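# Flip clear plastic sheet to other half of card holder

## Task

A transparent plastic sheet, attached at the spine like one of the pages, currently rests on the page stack of the half of the card holder that carries the strap. Flip it across so it ends up lying flat and fully spread on the opposite half. The card holder must stay open and flat on the table. Tilting any page stack sharply upward, whether alone or by lifting the whole holder, counts as failure. Everything must settle and stay still shortly after you stop; anything that stays in place only because the robot holds it does not count. Finish by releasing and moving the grippers away. Knocking or placing rigid objects off the table is also a failure (cloth, paper or film going off does not count).

## Robot and tools

Robot: two six-joint arms, left_arm and right_arm, each with a parallel gripper. The names are labels only, not image sides. Their bases may sit on mounting plates joined by a metal frame standing on the floor behind the arms; plates and frame are fixed obstacles, and a "too close" warning counts a plate plus its side of the frame as part of that arm.

World frame (used by every reported pose): origin on the table surface midway between the arms, +x out over the table, +z up, left_arm on the +y side. Positions are in metres, orientations as quaternions w,x,y,z. A gripper's fingers point along its own +z and close along its own y; the reported end_effector_position is midway between the pads, roughly 1 cm short of the fingertips. Reported hand positions can be somewhat wrong, worse when reaching far.

Tool execute_actions, argument actions: a list holding at most one item, or empty.
- Empty list: no command, just returns the current state (a look).
- Move: {"rows": [...], "steps": n}, n from 1 to 15 (default 15), each step 1/30 s. Every row is 14 numbers: left_arm waist, shoulder, elbow, wrist pitch, wrist yaw, wrist roll, opening, then the same seven for right_arm. Both arms must always be filled in. Joint values are absolute target angles in radians, in the same form as the Joint positions line, not offsets. One row is used per step; if rows run out, the final row repeats. Up to 15 rows.
- Wait: {"steps": n} with no rows, n up to 300; it returns once n steps have elapsed since the previous result, and your thinking time eats into that.
- Optional pictures (true/false) chooses whether camera images come back; by default they do.
Joint ranges (rad), same for each arm: waist -2.618 to 3.054, shoulder 0.000 to 3.142, elbow 0.000 to 3.142, wrist pitch -1.571 to 1.571, wrist yaw -1.571 to 1.571, wrist roll -2.094 to 2.094. True ends may differ by up to 0.036. A target beyond a range end by more than 0.036 and farther out than the joint's last reading gets the whole call refused (nothing is sent). Targets past the true end are clipped there, and the result may say "joint sent to its limit", possibly referring to an earlier, still-running move; absence of that line doesn't prove there is room left.
Opening: absolute value from -1 (closed) to +1 (fully open, 0.094 m between pads). Away from the extremes, fingers go to where grip_measured would equal your number. To hold something, command roughly 0.03 below grip_measured for a firm grip, less for a gentle one. Each gripper's reading may be off by about 1 mm. Pad force tops out around 50-62 N, lower on very thin parts (under ~2 mm), with a brief spike on first contact.

Motion limits: each step the command is clamped to stay near the measured angle (waist 0.202, shoulder 0.258, elbow 0.238, wrist pitch 0.573, wrist yaw and roll 0.522 rad), and if the gripper would jump more than 70 mm the whole arm's targets are pulled back. Distant targets therefore take several calls. Between calls the arms keep heading to the last row sent until they have essentially stopped (stalled counts as stopped) or a step is HELD; then only a fresh action resumes travel or pressing. Fingers already moving finish moving. The simulation runs on while you think and write.

Result lines: the state line gives each arm's end-effector position and quaternion. Joint positions and Joint velocities list, per arm, six joints (rad, rad/s) then pad gap (m, m/s). grip_measured is the opening on the command scale. "joint command not followed" means a clearance check altered or blocked some joint targets on some steps; the rest of the row still applied. HELD marks steps where your row was wholly or partly not sent. MOTOR HOT appears from 75 °C; at 90 °C that arm is halted for 10 s, and at 100 °C it goes limp and drops until cooled (OVER-TEMPERATURE FAULT). Holding loads heats motors, even during thinking, so don't hold longer than needed.

Cameras: cam_high, cam_low, cam_left_wrist, cam_right_wrist, each 504x504, returned in that order. Calibration (intrinsics K, distortion, T_world_to_cam) was provided to the session and may be slightly off; wrist camera poses follow reported joints. zoom_image takes camera (one of those names) and region [x0, y0, x1, y1] in pixels of that camera's latest image, origin top-left, at most 504 by 504, and returns an enlarged view.

finished_scene takes scene (the current scene number, 1 or 2), ends it irrevocably, grades it and reveals the next task. Replying without any tool call ends everything.

Avoid: making the arms collide or push on each other, tipping a page stack steeply or lifting the holder, dropping or slamming things, excessive pushing, and knocking rigid items off the table. Release the sheet, move clear and let things settle before finishing.

Each tool is called after "Emit:" by a JSON object that holds its "name" and its "arguments", one argument or row to a line.

## Session

Emit:
{"name": "execute_actions", "arguments": {
  "actions": []
}}

Scene clock: 0.00 s of 4800.00 s.
left_arm: end_effector_position=(+0.4519, +0.3792, +0.1913) grip_measured=+1.000 end_effector_quat_wxyz=(+0.374, +0.055, +0.926, -0.023) | right_arm: end_effector_position=(+0.4076, -0.3556, +0.1995) grip_measured=+1.000 end_effector_quat_wxyz=(+0.392, -0.023, +0.919, +0.017)
Joint positions: left_arm=[ 0.255  0.854  0.831 -0.375  0.124  0.277  0.094] | right_arm=[-0.272  0.848  0.833 -0.345 -0.15  -0.261  0.094]
Joint velocities: left_arm=[ 0.002 -0.012 -0.012 -0.022  0.095 -0.007  0.   ] | right_arm=[ 0.007 -0.002 -0.012 -0.051  0.022 -0.022  0.   ]

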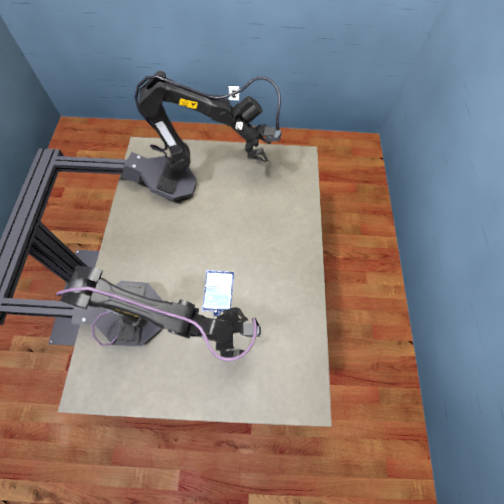

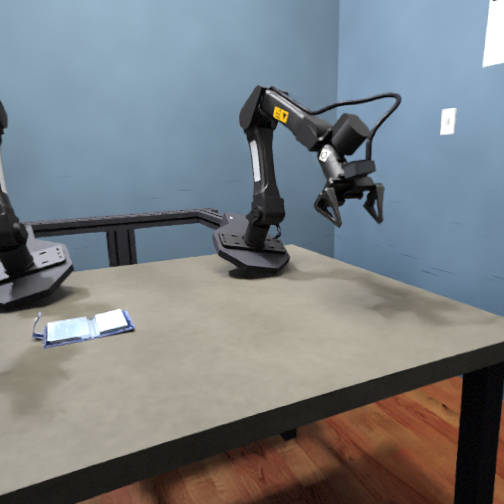

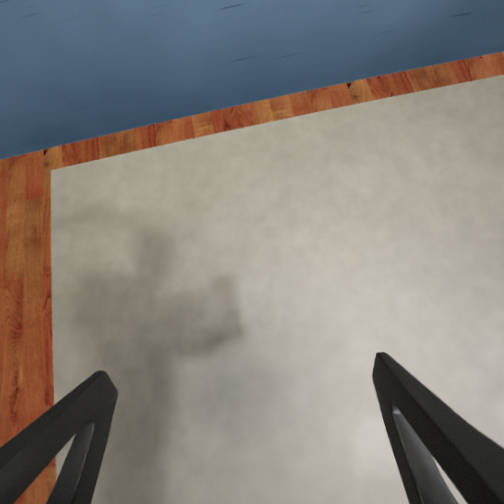

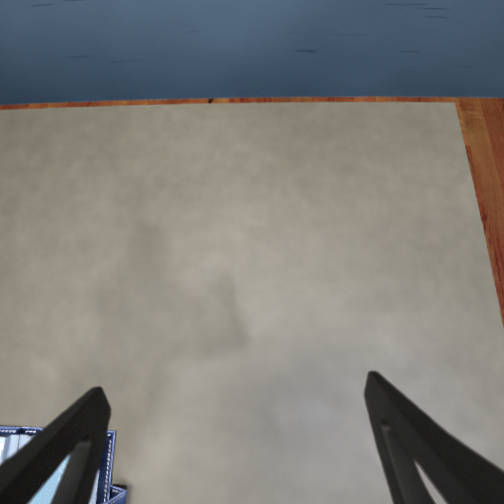

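Emit:
{"name": "zoom_image", "arguments": {
  "camera": "cam_low",
  "region": [20,290,150,360]
}}

Emit:
{"name": "zoom_image", "arguments": {
  "camera": "cam_high",
  "region": [180,255,260,335]
}}

Region (20, 290, 150, 360) of cam_low's 504x504 image, scaled by 3.877, with more detail than that image has; it fills the top 271 rows of this view, and the rest is white.

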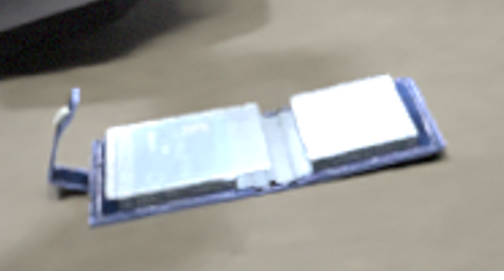

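Region (180, 255, 260, 335) of cam_high's 504x504 image, scaled by 6.300, with more detail than that image has.

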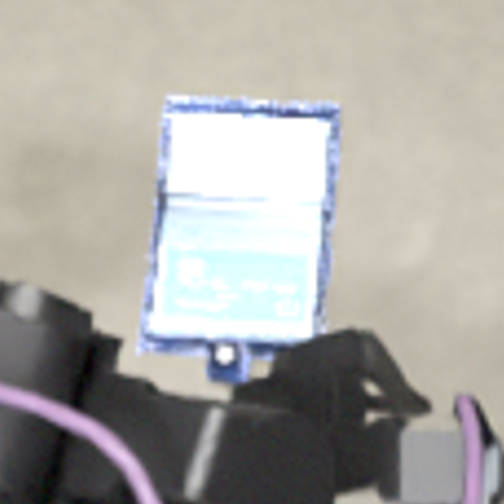

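Emit:
{"name": "execute_actions", "arguments": {
  "actions": [
    {"rows":[[0.255,0.854,0.831,-0.375,0.124,0.277,1,0.44,1.1,0.895,-0.93,0,0.44,-1]]}
  ],
  "pictures": false
}}

Emit:
{"name": "execute_actions", "arguments": {
  "actions": [
    {"steps":45}
  ]
}}

Scene clock: 20.07 s of 4800.00 s.
left_arm: end_effector_position=(+0.4517, +0.3794, +0.1911) grip_measured=+1.000 end_effector_quat_wxyz=(+0.373, +0.054, +0.926, -0.023) | right_arm: end_effector_position=(+0.2711, -0.1621, +0.1297) grip_measured=-0.993 end_effector_quat_wxyz=(+0.002, -0.013, +0.978, +0.207)
Joint positions: left_arm=[ 0.255  0.854  0.831 -0.376  0.123  0.277  0.094] | right_arm=[ 0.439  1.113  0.88  -0.883 -0.025  0.392  0.   ]
Joint velocities: left_arm=[-0.002 -0.002 -0.007 -0.081  0.037 -0.051  0.   ] | right_arm=[-0.007  0.012 -0.007 -0.256  0.007  0.344 -0.001]
Steps of this call (steps 1 to 90: nothing new was sent; then 16.57 s passed at rest; steps 91 to 105: all 15 steps of this action). Readings (joint positions):
91: left_arm=[0.255 0.854 0.831 -0.375 0.124 0.277] | right_arm=[-0.256 0.860 0.842 -0.376 -0.132 -0.219]
92: left_arm=[0.255 0.854 0.831 -0.375 0.124 0.277] | right_arm=[-0.218 0.887 0.861 -0.427 -0.111 -0.158]
94: left_arm=[0.255 0.854 0.831 -0.376 0.123 0.277] | right_arm=[-0.127 0.964 0.879 -0.520 -0.084 -0.028]
98: left_arm=[0.255 0.854 0.831 -0.376 0.123 0.277] | right_arm=[0.121 1.094 0.880 -0.732 -0.035 0.230]
105: the state above

Scene clock: 21.57 s of 4800.00 s.
left_arm: end_effector_position=(+0.4517, +0.3794, +0.1911) grip_measured=+1.000 end_effector_quat_wxyz=(+0.373, +0.054, +0.926, -0.023) | right_arm: end_effector_position=(+0.2647, -0.1679, +0.1273) grip_measured=-0.993 end_effector_quat_wxyz=(-0.014, +0.007, +0.981, +0.192)
Joint positions: left_arm=[ 0.255  0.854  0.831 -0.376  0.123  0.277  0.094] | right_arm=[ 0.439  1.113  0.88  -0.917 -0.007  0.437  0.   ]
Joint velocities: left_arm=[-0.012  0.002 -0.002 -0.022 -0.022 -0.051  0.   ] | right_arm=[-0.002 -0.007 -0.012  0.066  0.051 -0.11  -0.   ]
Steps of this call (steps 1 to 30: the robot went on to your last target; steps 31 to 45: nothing new was sent). Readings (joint positions):
1: left_arm=[0.255 0.854 0.831 -0.376 0.123 0.277] | right_arm=[0.439 1.113 0.880 -0.890 -0.021 0.402]
2: left_arm=[0.255 0.854 0.831 -0.376 0.123 0.277] | right_arm=[0.439 1.113 0.880 -0.897 -0.018 0.409]
4: left_arm=[0.255 0.854 0.831 -0.376 0.123 0.277] | right_arm=[0.439 1.113 0.880 -0.905 -0.014 0.419]
8: left_arm=[0.255 0.854 0.831 -0.376 0.123 0.277] | right_arm=[0.439 1.113 0.880 -0.912 -0.010 0.430]
45: the state above
All arms were judged still, so your last target was given up. Only a new action makes them travel on or press farther. Fingers that are still opening or closing keep moving.
camera_calibration (this result's frames):
cam_left_wrist: T_world_to_cam=[[-0.193421, -0.978498, -0.071618, 0.462896], [-0.953333, 0.204691, -0.221939, 0.439677], [0.231827, 0.0253481, -0.972427, 0.166471], [0, 0, 0, 1]] pos_world=[0.4701, 0.358726, 0.292614]
cam_right_wrist: T_world_to_cam=[[-0.0826876, -0.939753, -0.331702, -0.0975439], [-0.866934, -0.0963297, 0.489026, 0.204758], [-0.491517, 0.328, -0.806739, 0.394578], [0, 0, 0, 1]] pos_world=[0.363387, -0.201365, 0.185834]

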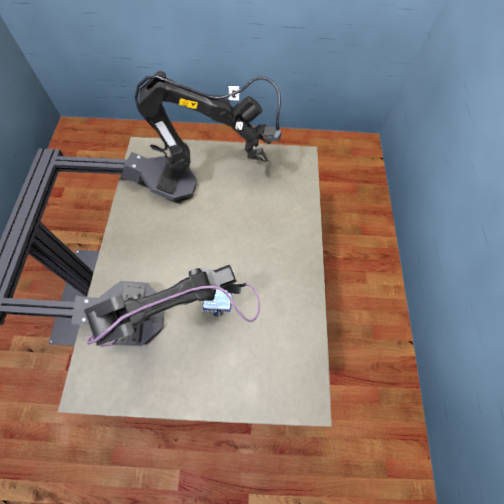

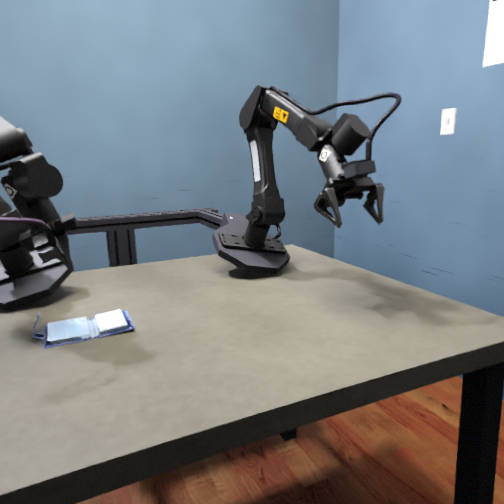

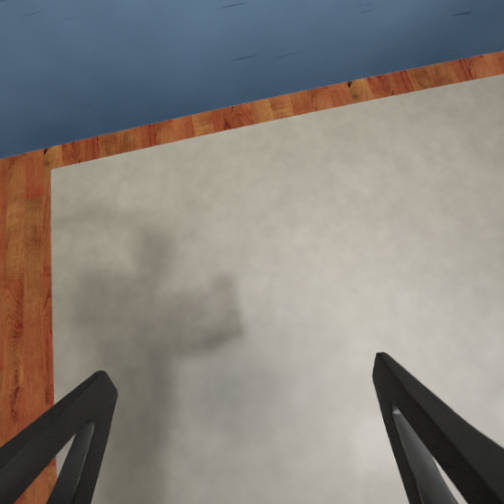

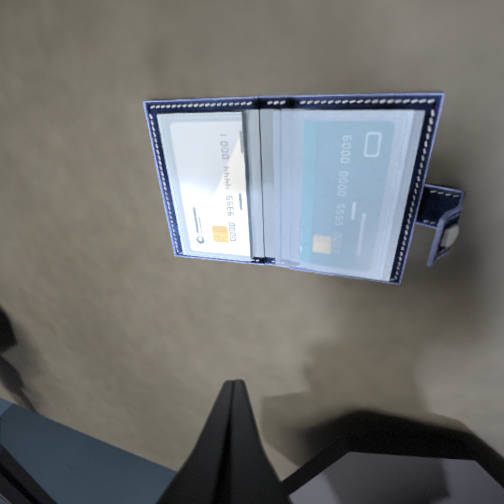

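Emit:
{"name": "execute_actions", "arguments": {
  "actions": [
    {"rows":[[0.255,0.854,0.831,-0.375,0.124,0.277,1,-0.25,1.2,0.7,-0.54,-0.5,-0.25,-1]]}
  ],
  "pictures": false
}}

Emit:
{"name": "execute_actions", "arguments": {
  "actions": [
    {"steps":25}
  ]
}}

Scene clock: 36.23 s of 4800.00 s.
left_arm: end_effector_position=(+0.4516, +0.3794, +0.1910) grip_measured=+1.000 end_effector_quat_wxyz=(+0.373, +0.054, +0.926, -0.023) | right_arm: end_effector_position=(+0.3097, -0.2583, +0.0537) grip_measured=-0.993 end_effector_quat_wxyz=(+0.093, -0.004, +0.960, +0.264)
Joint positions: left_arm=[ 0.255  0.854  0.831 -0.377  0.123  0.277  0.094] | right_arm=[-0.254  1.208  0.703 -0.558 -0.46  -0.212  0.   ]
Joint velocities: left_arm=[-0.012 -0.002 -0.007  0.037 -0.066  0.007  0.   ] | right_arm=[-0.012  0.002 -0.027 -0.007 -0.198 -0.168 -0.001]
Steps of this call (steps 1 to 90: nothing new was sent; then 11.17 s passed at rest; steps 91 to 105: all 15 steps of this action). Readings (joint positions):
91: left_arm=[0.255 0.854 0.831 -0.376 0.123 0.277] | right_arm=[0.408 1.115 0.860 -0.875 -0.078 0.367]
92: left_arm=[0.255 0.854 0.831 -0.376 0.123 0.277] | right_arm=[0.343 1.122 0.820 -0.791 -0.172 0.266]
94: left_arm=[0.255 0.854 0.831 -0.377 0.123 0.277] | right_arm=[0.199 1.167 0.752 -0.690 -0.291 0.086]
98: left_arm=[0.255 0.854 0.831 -0.377 0.123 0.277] | right_arm=[-0.092 1.208 0.703 -0.621 -0.406 -0.108]
105: the state above

Scene clock: 37.07 s of 4800.00 s.
left_arm: end_effector_position=(+0.4516, +0.3794, +0.1910) grip_measured=+1.000 end_effector_quat_wxyz=(+0.373, +0.054, +0.926, -0.023) | right_arm: end_effector_position=(+0.3119, -0.2550, +0.0562) grip_measured=-0.993 end_effector_quat_wxyz=(+0.103, -0.018, +0.956, +0.273)
Joint positions: left_arm=[ 0.255  0.854  0.831 -0.377  0.123  0.277  0.094] | right_arm=[-0.254  1.208  0.703 -0.55  -0.485 -0.24   0.   ]
Joint velocities: left_arm=[ 0.007 -0.017 -0.012 -0.022 -0.037  0.022  0.   ] | right_arm=[-0.002  0.007  0.002  0.095  0.022 -0.022 -0.   ]
Steps of this call (steps 1 to 25: the robot went on to your last target). Readings (joint positions):
1: left_arm=[0.255 0.854 0.831 -0.377 0.123 0.277] | right_arm=[-0.254 1.208 0.703 -0.556 -0.466 -0.218]
2: left_arm=[0.255 0.854 0.831 -0.377 0.123 0.277] | right_arm=[-0.254 1.208 0.703 -0.555 -0.470 -0.222]
4: left_arm=[0.255 0.854 0.831 -0.377 0.123 0.277] | right_arm=[-0.254 1.208 0.703 -0.553 -0.476 -0.229]
8: left_arm=[0.255 0.854 0.831 -0.377 0.123 0.277] | right_arm=[-0.254 1.208 0.703 -0.551 -0.481 -0.236]
25: the state above
camera_calibration (this result's frames):
cam_left_wrist: T_world_to_cam=[[-0.193486, -0.978495, -0.0714836, 0.462863], [-0.953408, 0.204714, -0.221595, 0.439561], [0.231464, 0.0252775, -0.972515, 0.166633], [0, 0, 0, 1]] pos_world=[0.470069, 0.358713, 0.292545]
cam_right_wrist: T_world_to_cam=[[0.0196517, -0.869961, -0.49273, -0.204145], [-0.955538, -0.161366, 0.246797, 0.296779], [-0.294214, 0.465972, -0.834451, 0.364213], [0, 0, 0, 1]] pos_world=[0.394752, -0.299421, 0.130085]

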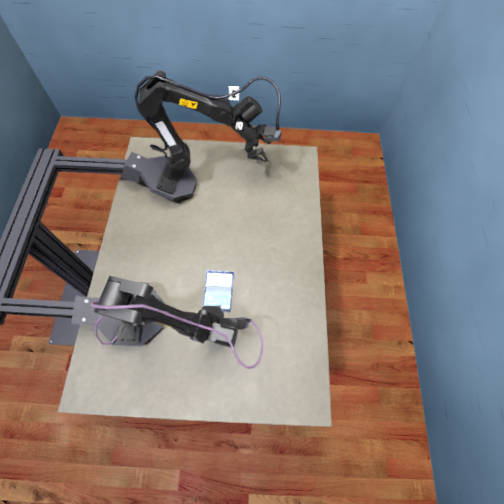

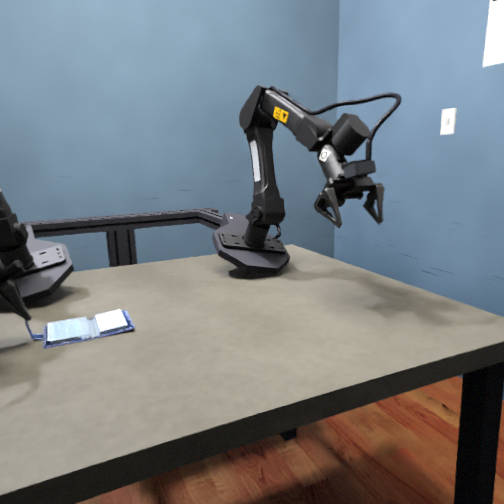

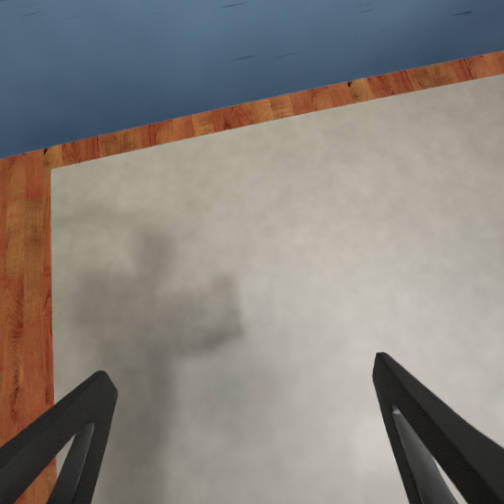

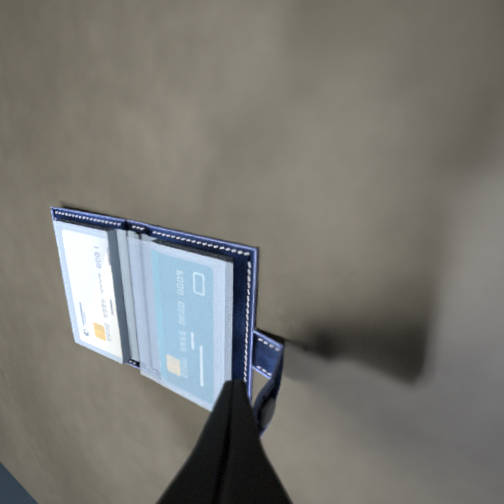

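Emit:
{"name": "execute_actions", "arguments": {
  "actions": [
    {"rows":[[0.255,0.854,0.831,-0.375,0.124,0.277,1,-0.22,1.25,0.78,-0.54,-0.5,-0.25,-1],[0.255,0.854,0.831,-0.375,0.124,0.277,1,-0.22,1.27,0.8,-0.54,-0.5,-0.25,-1],[0.255,0.854,0.831,-0.375,0.124,0.277,1,-0.2,1.33,0.825,-0.54,-0.5,-0.25,-1],[0.255,0.854,0.831,-0.375,0.124,0.277,1,-0.183,1.43,0.825,-0.54,-0.5,-0.25,-1]]}
  ]
}}

Emit:
{"name": "zoom_image", "arguments": {
  "camera": "cam_low",
  "region": [0,280,140,360]
}}

Scene clock: 52.83 s of 4800.00 s.
left_arm: end_effector_position=(+0.4516, +0.3794, +0.1910) grip_measured=+1.000 end_effector_quat_wxyz=(+0.373, +0.054, +0.926, -0.023) | right_arm: end_effector_position=(+0.3301, -0.2352, +0.0309) grip_measured=-0.993 end_effector_quat_wxyz=(+0.058, -0.039, +0.952, +0.299)
Joint positions: left_arm=[ 0.255  0.854  0.831 -0.377  0.123  0.277  0.094] | right_arm=[-0.189  1.43   0.821 -0.537 -0.489 -0.241  0.   ]
Joint velocities: left_arm=[ 0.012  0.002 -0.002 -0.022 -0.007 -0.007  0.   ] | right_arm=[-0.002 -0.007  0.012 -0.007  0.022 -0.066 -0.001]
Steps of this call (steps 1 to 15: the robot went on to your last target; steps 16 to 90: nothing new was sent; then 12.27 s passed at rest; steps 91 to 105: all 15 steps of this action). Readings (joint positions):
91: left_arm=[0.255 0.854 0.831 -0.377 0.123 0.277] | right_arm=[-0.251 1.211 0.709 -0.555 -0.484 -0.240]
92: left_arm=[0.255 0.854 0.831 -0.377 0.123 0.277] | right_arm=[-0.243 1.221 0.725 -0.561 -0.484 -0.240]
94: left_arm=[0.255 0.854 0.831 -0.377 0.123 0.277] | right_arm=[-0.220 1.276 0.776 -0.560 -0.486 -0.241]
98: left_arm=[0.255 0.854 0.831 -0.377 0.123 0.277] | right_arm=[-0.190 1.413 0.821 -0.525 -0.489 -0.241]
105: the state above
camera_calibration (this result's frames):
cam_left_wrist: T_world_to_cam=[[-0.193486, -0.978495, -0.0714836, 0.462863], [-0.953408, 0.204714, -0.221595, 0.439561], [0.231464, 0.0252775, -0.972515, 0.166633], [0, 0, 0, 1]] pos_world=[0.470069, 0.358713, 0.292545]
cam_right_wrist: T_world_to_cam=[[0.0404039, -0.84414, -0.534598, -0.199199], [-0.920722, -0.239283, 0.308245, 0.291853], [-0.388122, 0.479761, -0.786886, 0.371943], [0, 0, 0, 1]] pos_world=[0.421123, -0.27676, 0.096223]

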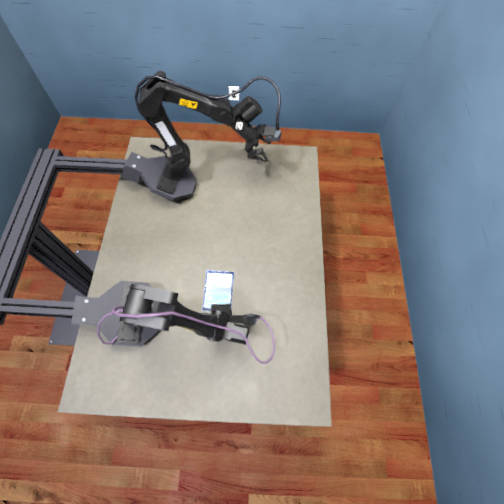

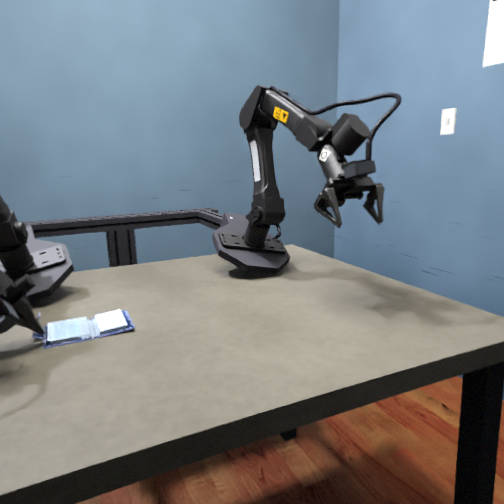

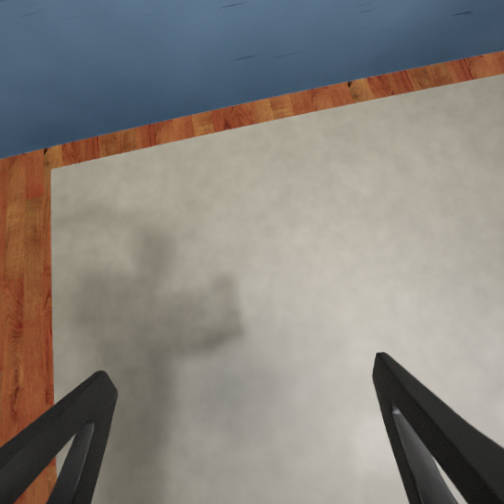

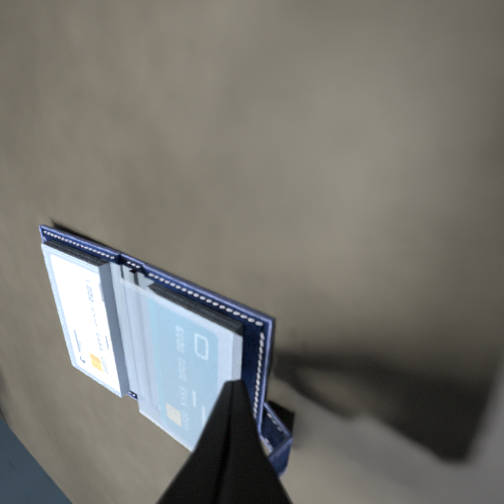

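Region (0, 280, 140, 360) of cam_low's 504x504 image, scaled by 3.600, with more detail than that image has; it fills the top 288 rows of this view, and the rest is white.

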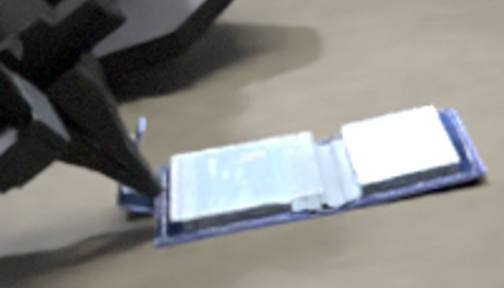

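Emit:
{"name": "execute_actions", "arguments": {
  "actions": [
    {"rows":[[0.255,0.854,0.831,-0.375,0.124,0.277,1,-0.195,1.5,0.85,-0.54,-0.5,-0.25,-1]]}
  ]
}}

Emit:
{"name": "zoom_image", "arguments": {
  "camera": "cam_low",
  "region": [20,300,100,360]
}}

Scene clock: 57.80 s of 4800.00 s.
left_arm: end_effector_position=(+0.4516, +0.3794, +0.1910) grip_measured=+1.000 end_effector_quat_wxyz=(+0.373, +0.054, +0.926, -0.023) | right_arm: end_effector_position=(+0.3252, -0.2327, +0.0187) grip_measured=-0.993 end_effector_quat_wxyz=(+0.035, -0.035, +0.951, +0.304)
Joint positions: left_arm=[ 0.255  0.854  0.831 -0.377  0.123  0.277  0.094] | right_arm=[-0.189  1.487  0.831 -0.538 -0.49  -0.241  0.   ]
Joint velocities: left_arm=[ 0.007  0.012 -0.002 -0.007  0.007 -0.022  0.   ] | right_arm=[-0.017 -0.007  0.007 -0.037 -0.051  0.037 -0.001]
Steps of this call (steps 1 to 15: the robot went on to your last target; steps 16 to 90: nothing new was sent; then 1.47 s passed at rest; steps 91 to 105: all 15 steps of this action). Readings (joint positions):
91: left_arm=[0.255 0.854 0.831 -0.377 0.123 0.277] | right_arm=[-0.189 1.435 0.822 -0.537 -0.489 -0.241]
92: left_arm=[0.255 0.854 0.831 -0.377 0.123 0.277] | right_arm=[-0.189 1.445 0.827 -0.537 -0.490 -0.241]
94: left_arm=[0.255 0.854 0.831 -0.377 0.123 0.277] | right_arm=[-0.189 1.470 0.831 -0.537 -0.490 -0.241]
98: left_arm=[0.255 0.854 0.831 -0.377 0.123 0.277] | right_arm=[-0.189 1.487 0.831 -0.538 -0.490 -0.241]
105: the state above
camera_calibration (this result's frames):
cam_left_wrist: T_world_to_cam=[[-0.193486, -0.978495, -0.0714836, 0.462863], [-0.953408, 0.204714, -0.221595, 0.439561], [0.231464, 0.0252775, -0.972515, 0.166633], [0, 0, 0, 1]] pos_world=[0.470069, 0.358713, 0.292545]
cam_right_wrist: T_world_to_cam=[[0.0206284, -0.839763, -0.542562, -0.195842], [-0.904041, -0.247412, 0.348565, 0.283621], [-0.426948, 0.483307, -0.764283, 0.372319], [0, 0, 0, 1]] pos_world=[0.419405, -0.274234, 0.0794407]

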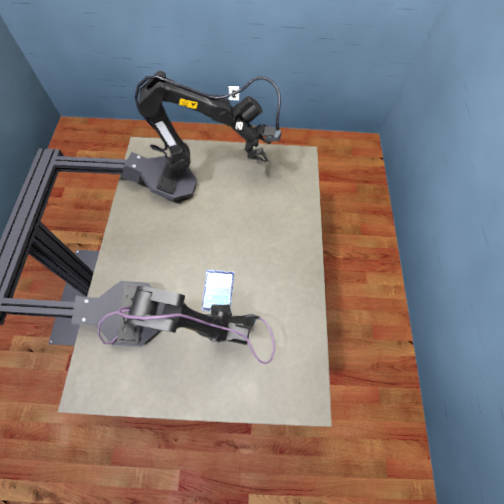

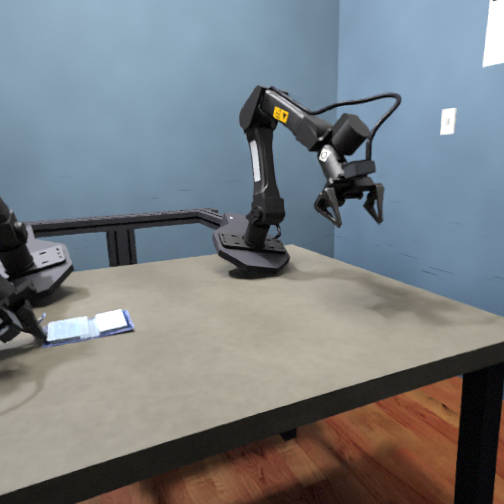

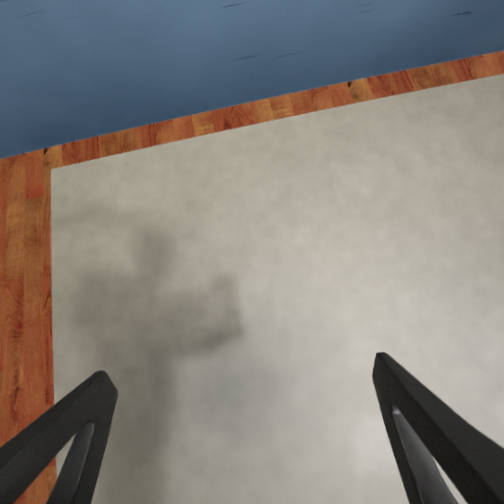

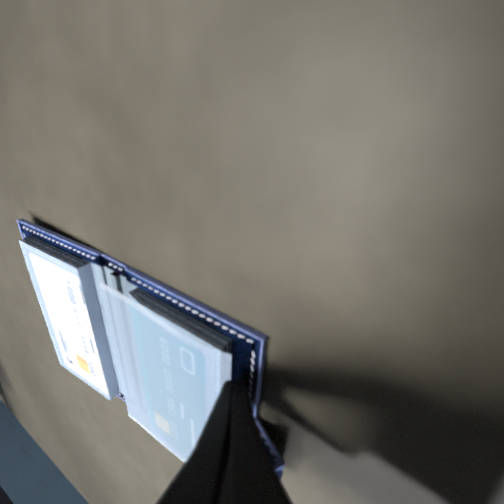

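Region (20, 300, 100, 360) of cam_low's 504x504 image, scaled by 6.300, with more detail than that image has; it fills the top 378 rows of this view, and the rest is white.

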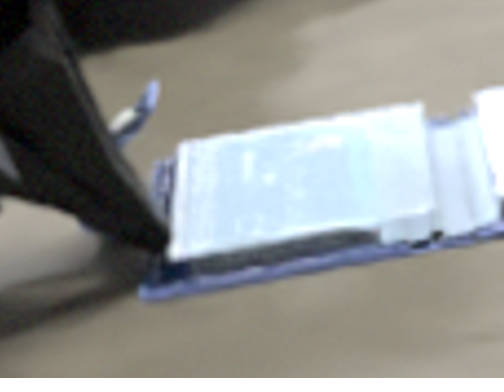

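Emit:
{"name": "execute_actions", "arguments": {
  "actions": [
    {"rows":[[0.255,0.854,0.831,-0.375,0.124,0.277,1,-0.195,1.5,0.85,-0.54,-0.5,-0.25,-0.7]],"steps":10}
  ],
  "pictures": false
}}

Emit:
{"name": "execute_actions", "arguments": {
  "actions": [
    {"rows":[[0.255,0.854,0.831,-0.375,0.124,0.277,1,-0.155,1.512,0.85,-0.54,-0.5,-0.25,-0.7]]}
  ]
}}

Emit:
{"name": "zoom_image", "arguments": {
  "camera": "cam_low",
  "region": [20,300,100,360]
}}

Emit:
{"name": "zoom_image", "arguments": {
  "camera": "cam_right_wrist",
  "region": [150,300,330,480]
}}

Scene clock: 66.10 s of 4800.00 s.
left_arm: end_effector_position=(+0.4516, +0.3794, +0.1910) grip_measured=+1.000 end_effector_quat_wxyz=(+0.373, +0.054, +0.926, -0.023) | right_arm: end_effector_position=(+0.3252, -0.2327, +0.0187) grip_measured=-0.702 end_effector_quat_wxyz=(+0.035, -0.035, +0.951, +0.304)
Joint positions: left_arm=[ 0.255  0.854  0.831 -0.377  0.123  0.277  0.094] | right_arm=[-0.189  1.487  0.831 -0.538 -0.49  -0.241  0.014]
Joint velocities: left_arm=[ 0.002 -0.012 -0.012 -0.007  0.066 -0.037  0.   ] | right_arm=[-0.012 -0.012 -0.012  0.007  0.007  0.007 -0.   ]
Steps of this call (steps 1 to 15: the robot went on to your last target; steps 16 to 90: nothing new was sent; then 4.97 s passed at rest; steps 91 to 100: all 10 steps of this action). Readings (joint positions):
91: left_arm=[0.255 0.854 0.831 -0.377 0.123 0.277] | right_arm=[-0.189 1.487 0.831 -0.538 -0.490 -0.241]
92: left_arm=[0.255 0.854 0.831 -0.377 0.123 0.277] | right_arm=[-0.189 1.487 0.831 -0.538 -0.490 -0.241]
94: left_arm=[0.255 0.854 0.831 -0.377 0.123 0.277] | right_arm=[-0.189 1.487 0.831 -0.538 -0.490 -0.241]
98: left_arm=[0.255 0.854 0.831 -0.377 0.123 0.277] | right_arm=[-0.189 1.487 0.831 -0.538 -0.490 -0.241]
100: the state above

Scene clock: 66.60 s of 4800.00 s.
left_arm: end_effector_position=(+0.4516, +0.3794, +0.1910) grip_measured=+1.000 end_effector_quat_wxyz=(+0.373, +0.054, +0.926, -0.023) | right_arm: end_effector_position=(+0.3243, -0.2244, +0.0207) grip_measured=-0.702 end_effector_quat_wxyz=(+0.033, -0.047, +0.949, +0.309)
Joint positions: left_arm=[ 0.255  0.854  0.831 -0.377  0.123  0.277  0.094] | right_arm=[-0.162  1.487  0.831 -0.538 -0.489 -0.241  0.014]
Joint velocities: left_arm=[-0.002 -0.007 -0.007 -0.007 -0.007 -0.037  0.   ] | right_arm=[-0.022  0.002 -0.012 -0.037 -0.037 -0.037  0.001]
Steps of this call (steps 1 to 15: all 15 steps of this action). Readings (joint positions):
1: left_arm=[0.255 0.854 0.831 -0.377 0.123 0.277] | right_arm=[-0.187 1.487 0.831 -0.538 -0.489 -0.241]
2: left_arm=[0.255 0.854 0.831 -0.377 0.123 0.277] | right_arm=[-0.181 1.487 0.831 -0.538 -0.489 -0.241]
4: left_arm=[0.255 0.854 0.831 -0.377 0.123 0.277] | right_arm=[-0.168 1.487 0.831 -0.538 -0.489 -0.241]
8: left_arm=[0.255 0.854 0.831 -0.377 0.123 0.277] | right_arm=[-0.162 1.487 0.831 -0.538 -0.489 -0.241]
15: the state above
camera_calibration (this result's frames):
cam_left_wrist: T_world_to_cam=[[-0.193486, -0.978495, -0.0714836, 0.462863], [-0.953408, 0.204714, -0.221595, 0.439561], [0.231464, 0.0252775, -0.972515, 0.166633], [0, 0, 0, 1]] pos_world=[0.470069, 0.358713, 0.292545]
cam_right_wrist: T_world_to_cam=[[0.0437069, -0.833767, -0.550383, -0.193759], [-0.899324, -0.272761, 0.341785, 0.277103], [-0.435093, 0.480035, -0.761749, 0.371283], [0, 0, 0, 1]] pos_world=[0.419216, -0.264195, 0.0814728]

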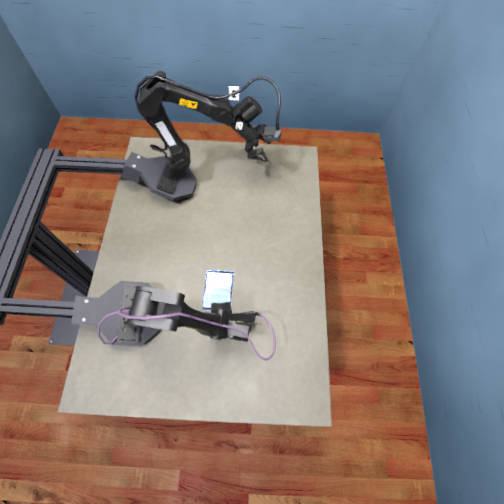

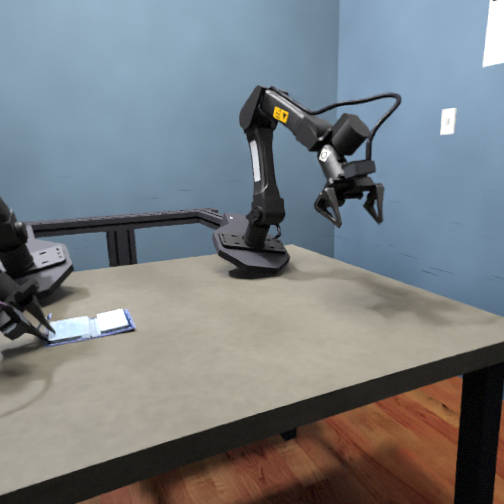

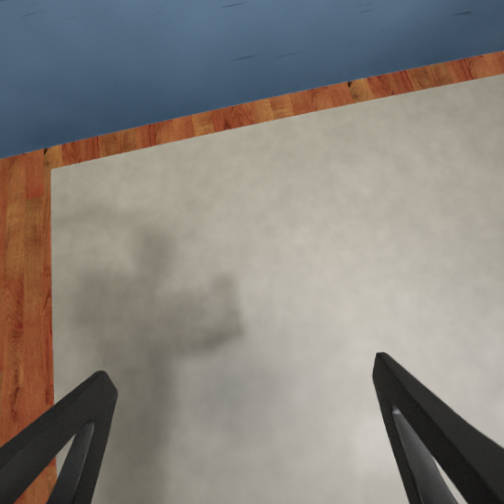

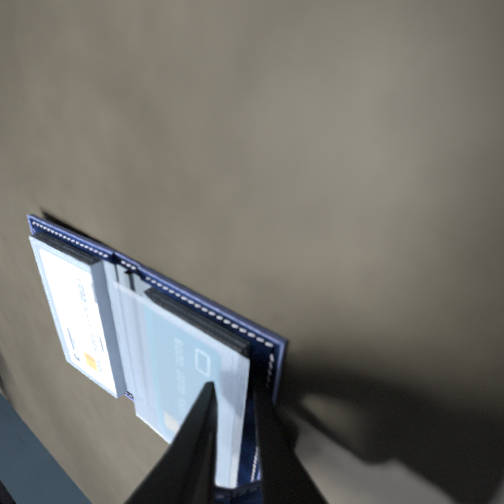

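Region (20, 300, 100, 360) of cam_low's 504x504 image, scaled by 6.300, with more detail than that image has; it fills the top 378 rows of this view, and the rest is white.

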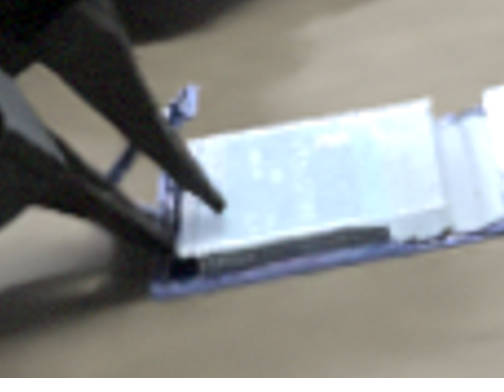

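Region (150, 300, 330, 480) of cam_right_wrist's 504x504 image, scaled by 2.800, with more detail than that image has.

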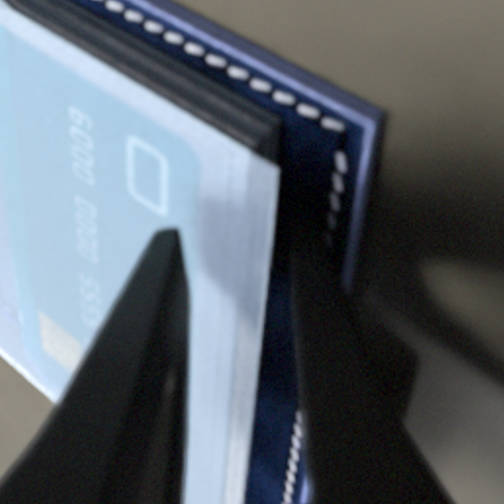

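Good. Lower a bit, advance, close slowly.

Emit:
{"name": "execute_actions", "arguments": {
  "actions": [
    {"rows":[[0.255,0.854,0.831,-0.375,0.124,0.277,1,-0.148,1.53,0.85,-0.54,-0.5,-0.25,-0.7]],"steps":12}
  ],
  "pictures": false
}}

Emit:
{"name": "execute_actions", "arguments": {
  "actions": [
    {"rows":[[0.255,0.854,0.831,-0.375,0.124,0.277,1,-0.148,1.51,0.85,-0.54,-0.5,-0.25,-0.8],[0.255,0.854,0.831,-0.375,0.124,0.277,1,-0.148,1.51,0.85,-0.54,-0.5,-0.25,-0.86]]}
  ]
}}

Emit:
{"name": "zoom_image", "arguments": {
  "camera": "cam_low",
  "region": [20,300,100,360]
}}

Emit:
{"name": "zoom_image", "arguments": {
  "camera": "cam_right_wrist",
  "region": [150,300,330,480]
}}

Scene clock: 73.97 s of 4800.00 s.
left_arm: end_effector_position=(+0.4516, +0.3794, +0.1910) grip_measured=+1.000 end_effector_quat_wxyz=(+0.373, +0.054, +0.926, -0.023) | right_arm: end_effector_position=(+0.3228, -0.2214, +0.0193) grip_measured=-0.702 end_effector_quat_wxyz=(+0.029, -0.047, +0.948, +0.315)
Joint positions: left_arm=[ 0.255  0.854  0.831 -0.377  0.123  0.277  0.094] | right_arm=[-0.158  1.497  0.831 -0.537 -0.498 -0.241  0.014]
Joint velocities: left_arm=[ 0.002 -0.007  0.002  0.022 -0.081 -0.022  0.   ] | right_arm=[ 0.007  0.007  0.017 -0.051  0.022  0.037  0.001]
Steps of this call (steps 1 to 15: the robot went on to your last target; steps 16 to 90: nothing new was sent; then 3.97 s passed at rest; steps 91 to 102: all 12 steps of this action). Readings (joint positions):
91: left_arm=[0.255 0.854 0.831 -0.377 0.123 0.277] | right_arm=[-0.161 1.489 0.831 -0.538 -0.489 -0.241]
92: left_arm=[0.255 0.854 0.831 -0.377 0.123 0.277] | right_arm=[-0.161 1.493 0.831 -0.537 -0.489 -0.241]
94: left_arm=[0.255 0.854 0.831 -0.377 0.123 0.277] | right_arm=[-0.159 1.496 0.831 -0.537 -0.496 -0.241]
98: left_arm=[0.255 0.854 0.831 -0.377 0.123 0.277] | right_arm=[-0.158 1.497 0.831 -0.537 -0.497 -0.241]
102: the state above

Scene clock: 74.47 s of 4800.00 s.
left_arm: end_effector_position=(+0.4516, +0.3794, +0.1910) grip_measured=+1.000 end_effector_quat_wxyz=(+0.373, +0.054, +0.926, -0.023) | right_arm: end_effector_position=(+0.3227, -0.2213, +0.0193) grip_measured=-0.858 end_effector_quat_wxyz=(+0.029, -0.047, +0.948, +0.315)
Joint positions: left_arm=[ 0.255  0.854  0.831 -0.377  0.123  0.277  0.094] | right_arm=[-0.158  1.497  0.831 -0.537 -0.498 -0.241  0.007]
Joint velocities: left_arm=[-0.002  0.002  0.002 -0.022  0.037 -0.081  0.   ] | right_arm=[ 0.007 -0.007 -0.017 -0.022  0.022 -0.022  0.001]
Steps of this call (steps 1 to 15: all 15 steps of this action). Readings (joint positions):
1: left_arm=[0.255 0.854 0.831 -0.377 0.123 0.277] | right_arm=[-0.158 1.497 0.831 -0.537 -0.498 -0.241]
2: left_arm=[0.255 0.854 0.831 -0.377 0.123 0.277] | right_arm=[-0.158 1.497 0.831 -0.537 -0.498 -0.241]
4: left_arm=[0.255 0.854 0.831 -0.377 0.123 0.277] | right_arm=[-0.158 1.497 0.831 -0.537 -0.498 -0.241]
8: left_arm=[0.255 0.854 0.831 -0.377 0.123 0.277] | right_arm=[-0.158 1.497 0.831 -0.537 -0.498 -0.241]
15: the state above
camera_calibration (this result's frames):
cam_left_wrist: T_world_to_cam=[[-0.193486, -0.978495, -0.0714836, 0.462863], [-0.953408, 0.204714, -0.221595, 0.439561], [0.231464, 0.0252775, -0.972515, 0.166633], [0, 0, 0, 1]] pos_world=[0.470069, 0.358713, 0.292545]
cam_right_wrist: T_world_to_cam=[[0.0427553, -0.826959, -0.560635, -0.189839], [-0.89526, -0.280802, 0.345919, 0.273808], [-0.443488, 0.487124, -0.752349, 0.372214], [0, 0, 0, 1]] pos_world=[0.418319, -0.261418, 0.0788892]

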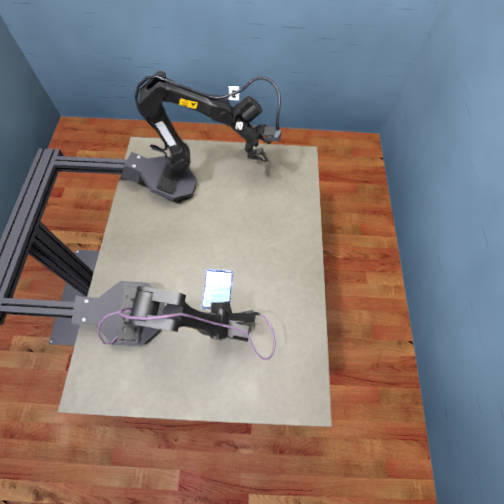

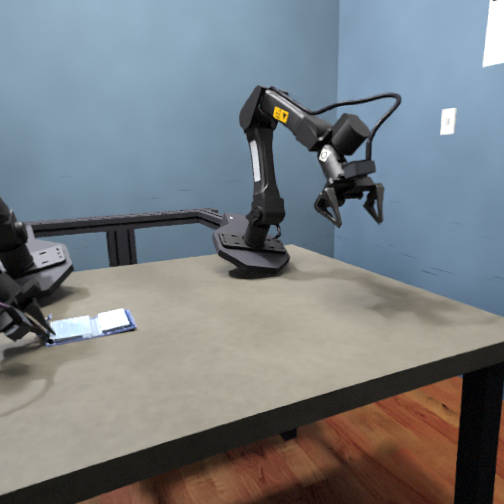

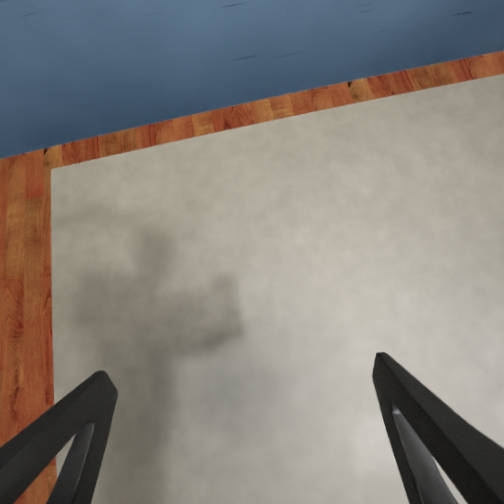

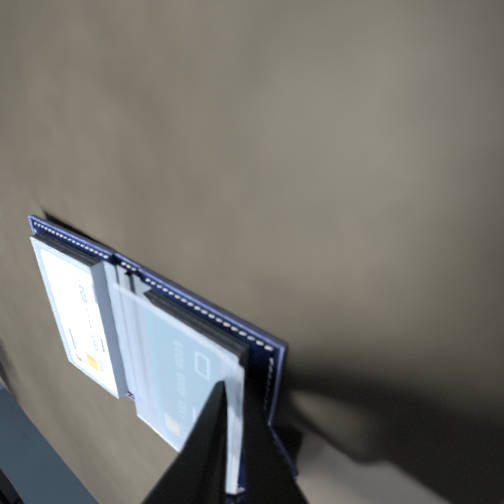

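Region (20, 300, 100, 360) of cam_low's 504x504 image, scaled by 6.300, with more detail than that image has; it fills the top 378 rows of this view, and the rest is white.

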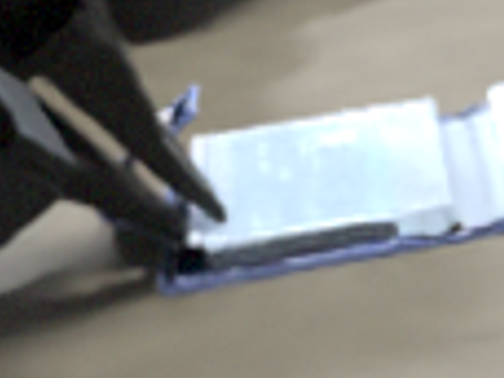

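Region (150, 300, 330, 480) of cam_right_wrist's 504x504 image, scaled by 2.800, with more detail than that image has.

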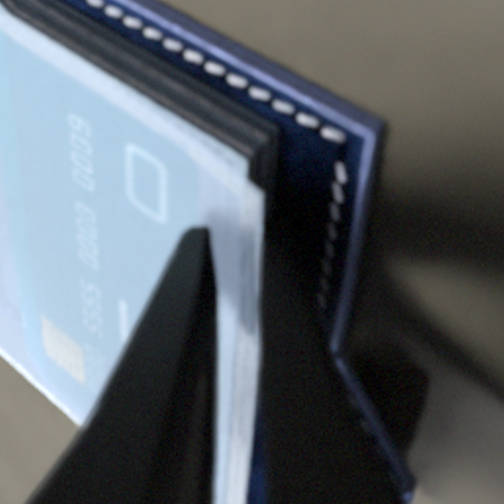

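The edge is lifting. Close, then lift slightly.

Emit:
{"name": "execute_actions", "arguments": {
  "actions": [
    {"rows":[[0.255,0.854,0.831,-0.375,0.124,0.277,1,-0.148,1.49,0.85,-0.54,-0.5,-0.25,-0.92],[0.255,0.854,0.831,-0.375,0.124,0.277,1,-0.148,1.49,0.85,-0.54,-0.5,-0.25,-1]],"steps":10}
  ],
  "pictures": false
}}

Emit:
{"name": "execute_actions", "arguments": {
  "actions": [
    {"rows":[[0.255,0.854,0.831,-0.375,0.124,0.277,1,-0.135,1.44,0.81,-0.54,-0.5,-0.25,-1]]}
  ]
}}

Emit:
{"name": "zoom_image", "arguments": {
  "camera": "cam_low",
  "region": [20,300,100,360]
}}

Scene clock: 82.40 s of 4800.00 s.
left_arm: end_effector_position=(+0.4516, +0.3794, +0.1910) grip_measured=+1.000 end_effector_quat_wxyz=(+0.373, +0.054, +0.926, -0.023) | right_arm: end_effector_position=(+0.3225, -0.2183, +0.0224) grip_measured=-0.990 end_effector_quat_wxyz=(+0.029, -0.048, +0.945, +0.323)
Joint positions: left_arm=[ 0.255  0.854  0.831 -0.377  0.123  0.277  0.094] | right_arm=[-0.156  1.495  0.834 -0.546 -0.514 -0.241  0.   ]
Joint velocities: left_arm=[ 0.007  0.002 -0.007 -0.066 -0.066 -0.007  0.   ] | right_arm=[-0.027 -0.007  0.007  0.022 -0.007 -0.007 -0.001]
Steps of this call (steps 1 to 15: the robot went on to your last target; steps 16 to 90: nothing new was sent; then 4.60 s passed at rest; steps 91 to 100: all 10 steps of this action). Readings (joint positions):
91: left_arm=[0.255 0.854 0.831 -0.377 0.123 0.277] | right_arm=[-0.158 1.497 0.831 -0.537 -0.498 -0.241]
92: left_arm=[0.255 0.854 0.831 -0.377 0.123 0.277] | right_arm=[-0.158 1.497 0.831 -0.538 -0.499 -0.241]
94: left_arm=[0.255 0.854 0.831 -0.377 0.123 0.277] | right_arm=[-0.158 1.495 0.832 -0.543 -0.509 -0.241]
98: left_arm=[0.255 0.854 0.831 -0.377 0.123 0.277] | right_arm=[-0.156 1.495 0.834 -0.546 -0.514 -0.241]
100: the state above

Scene clock: 82.90 s of 4800.00 s.
left_arm: end_effector_position=(+0.4516, +0.3794, +0.1910) grip_measured=+1.000 end_effector_quat_wxyz=(+0.373, +0.054, +0.926, -0.023) | right_arm: end_effector_position=(+0.3257, -0.2178, +0.0310) grip_measured=-0.990 end_effector_quat_wxyz=(+0.044, -0.057, +0.946, +0.317)
Joint positions: left_arm=[ 0.255  0.854  0.831 -0.377  0.123  0.277  0.094] | right_arm=[-0.143  1.455  0.828 -0.547 -0.502 -0.241  0.   ]
Joint velocities: left_arm=[-0.007  0.002 -0.007 -0.022  0.007  0.037  0.   ] | right_arm=[ 0.002 -0.012 -0.002 -0.022 -0.022 -0.037 -0.   ]
Steps of this call (steps 1 to 15: all 15 steps of this action). Readings (joint positions):
1: left_arm=[0.255 0.854 0.831 -0.377 0.123 0.277] | right_arm=[-0.155 1.491 0.834 -0.546 -0.514 -0.241]
2: left_arm=[0.255 0.854 0.831 -0.377 0.123 0.277] | right_arm=[-0.151 1.482 0.831 -0.547 -0.511 -0.241]
4: left_arm=[0.255 0.854 0.831 -0.377 0.123 0.277] | right_arm=[-0.145 1.465 0.828 -0.547 -0.508 -0.241]
8: left_arm=[0.255 0.854 0.831 -0.377 0.123 0.277] | right_arm=[-0.143 1.455 0.828 -0.547 -0.505 -0.241]
15: the state above
camera_calibration (this result's frames):
cam_left_wrist: T_world_to_cam=[[-0.193486, -0.978495, -0.0714836, 0.462863], [-0.953408, 0.204714, -0.221595, 0.439561], [0.231464, 0.0252775, -0.972515, 0.166633], [0, 0, 0, 1]] pos_world=[0.470069, 0.358713, 0.292545]
cam_right_wrist: T_world_to_cam=[[0.0693043, -0.822705, -0.564228, -0.188117], [-0.903538, -0.29151, 0.314072, 0.274785], [-0.422867, 0.488035, -0.763548, 0.374424], [0, 0, 0, 1]] pos_world=[0.419648, -0.257394, 0.0934473]

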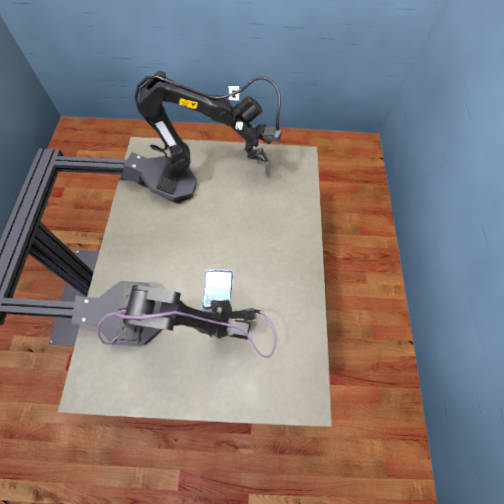

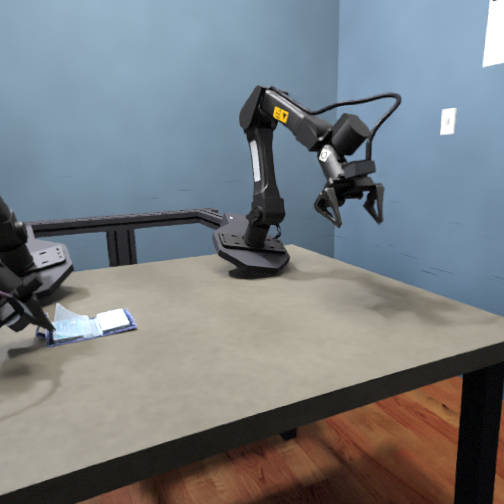

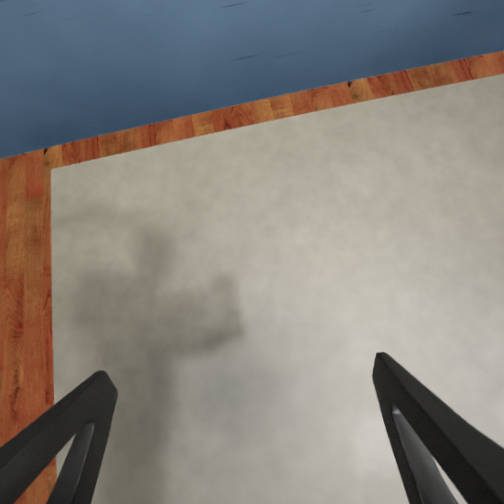

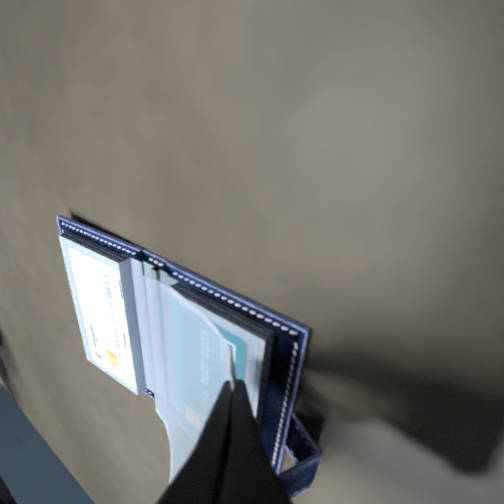

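Region (20, 300, 100, 360) of cam_low's 504x504 image, scaled by 6.300, with more detail than that image has; it fills the top 378 rows of this view, and the rest is white.

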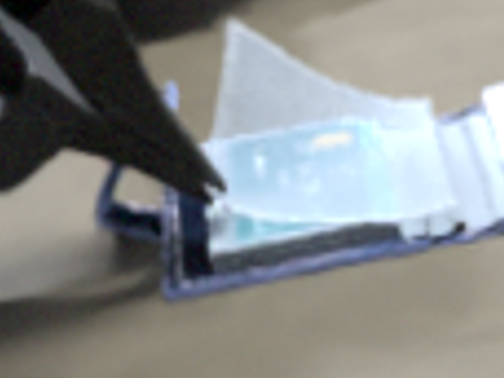

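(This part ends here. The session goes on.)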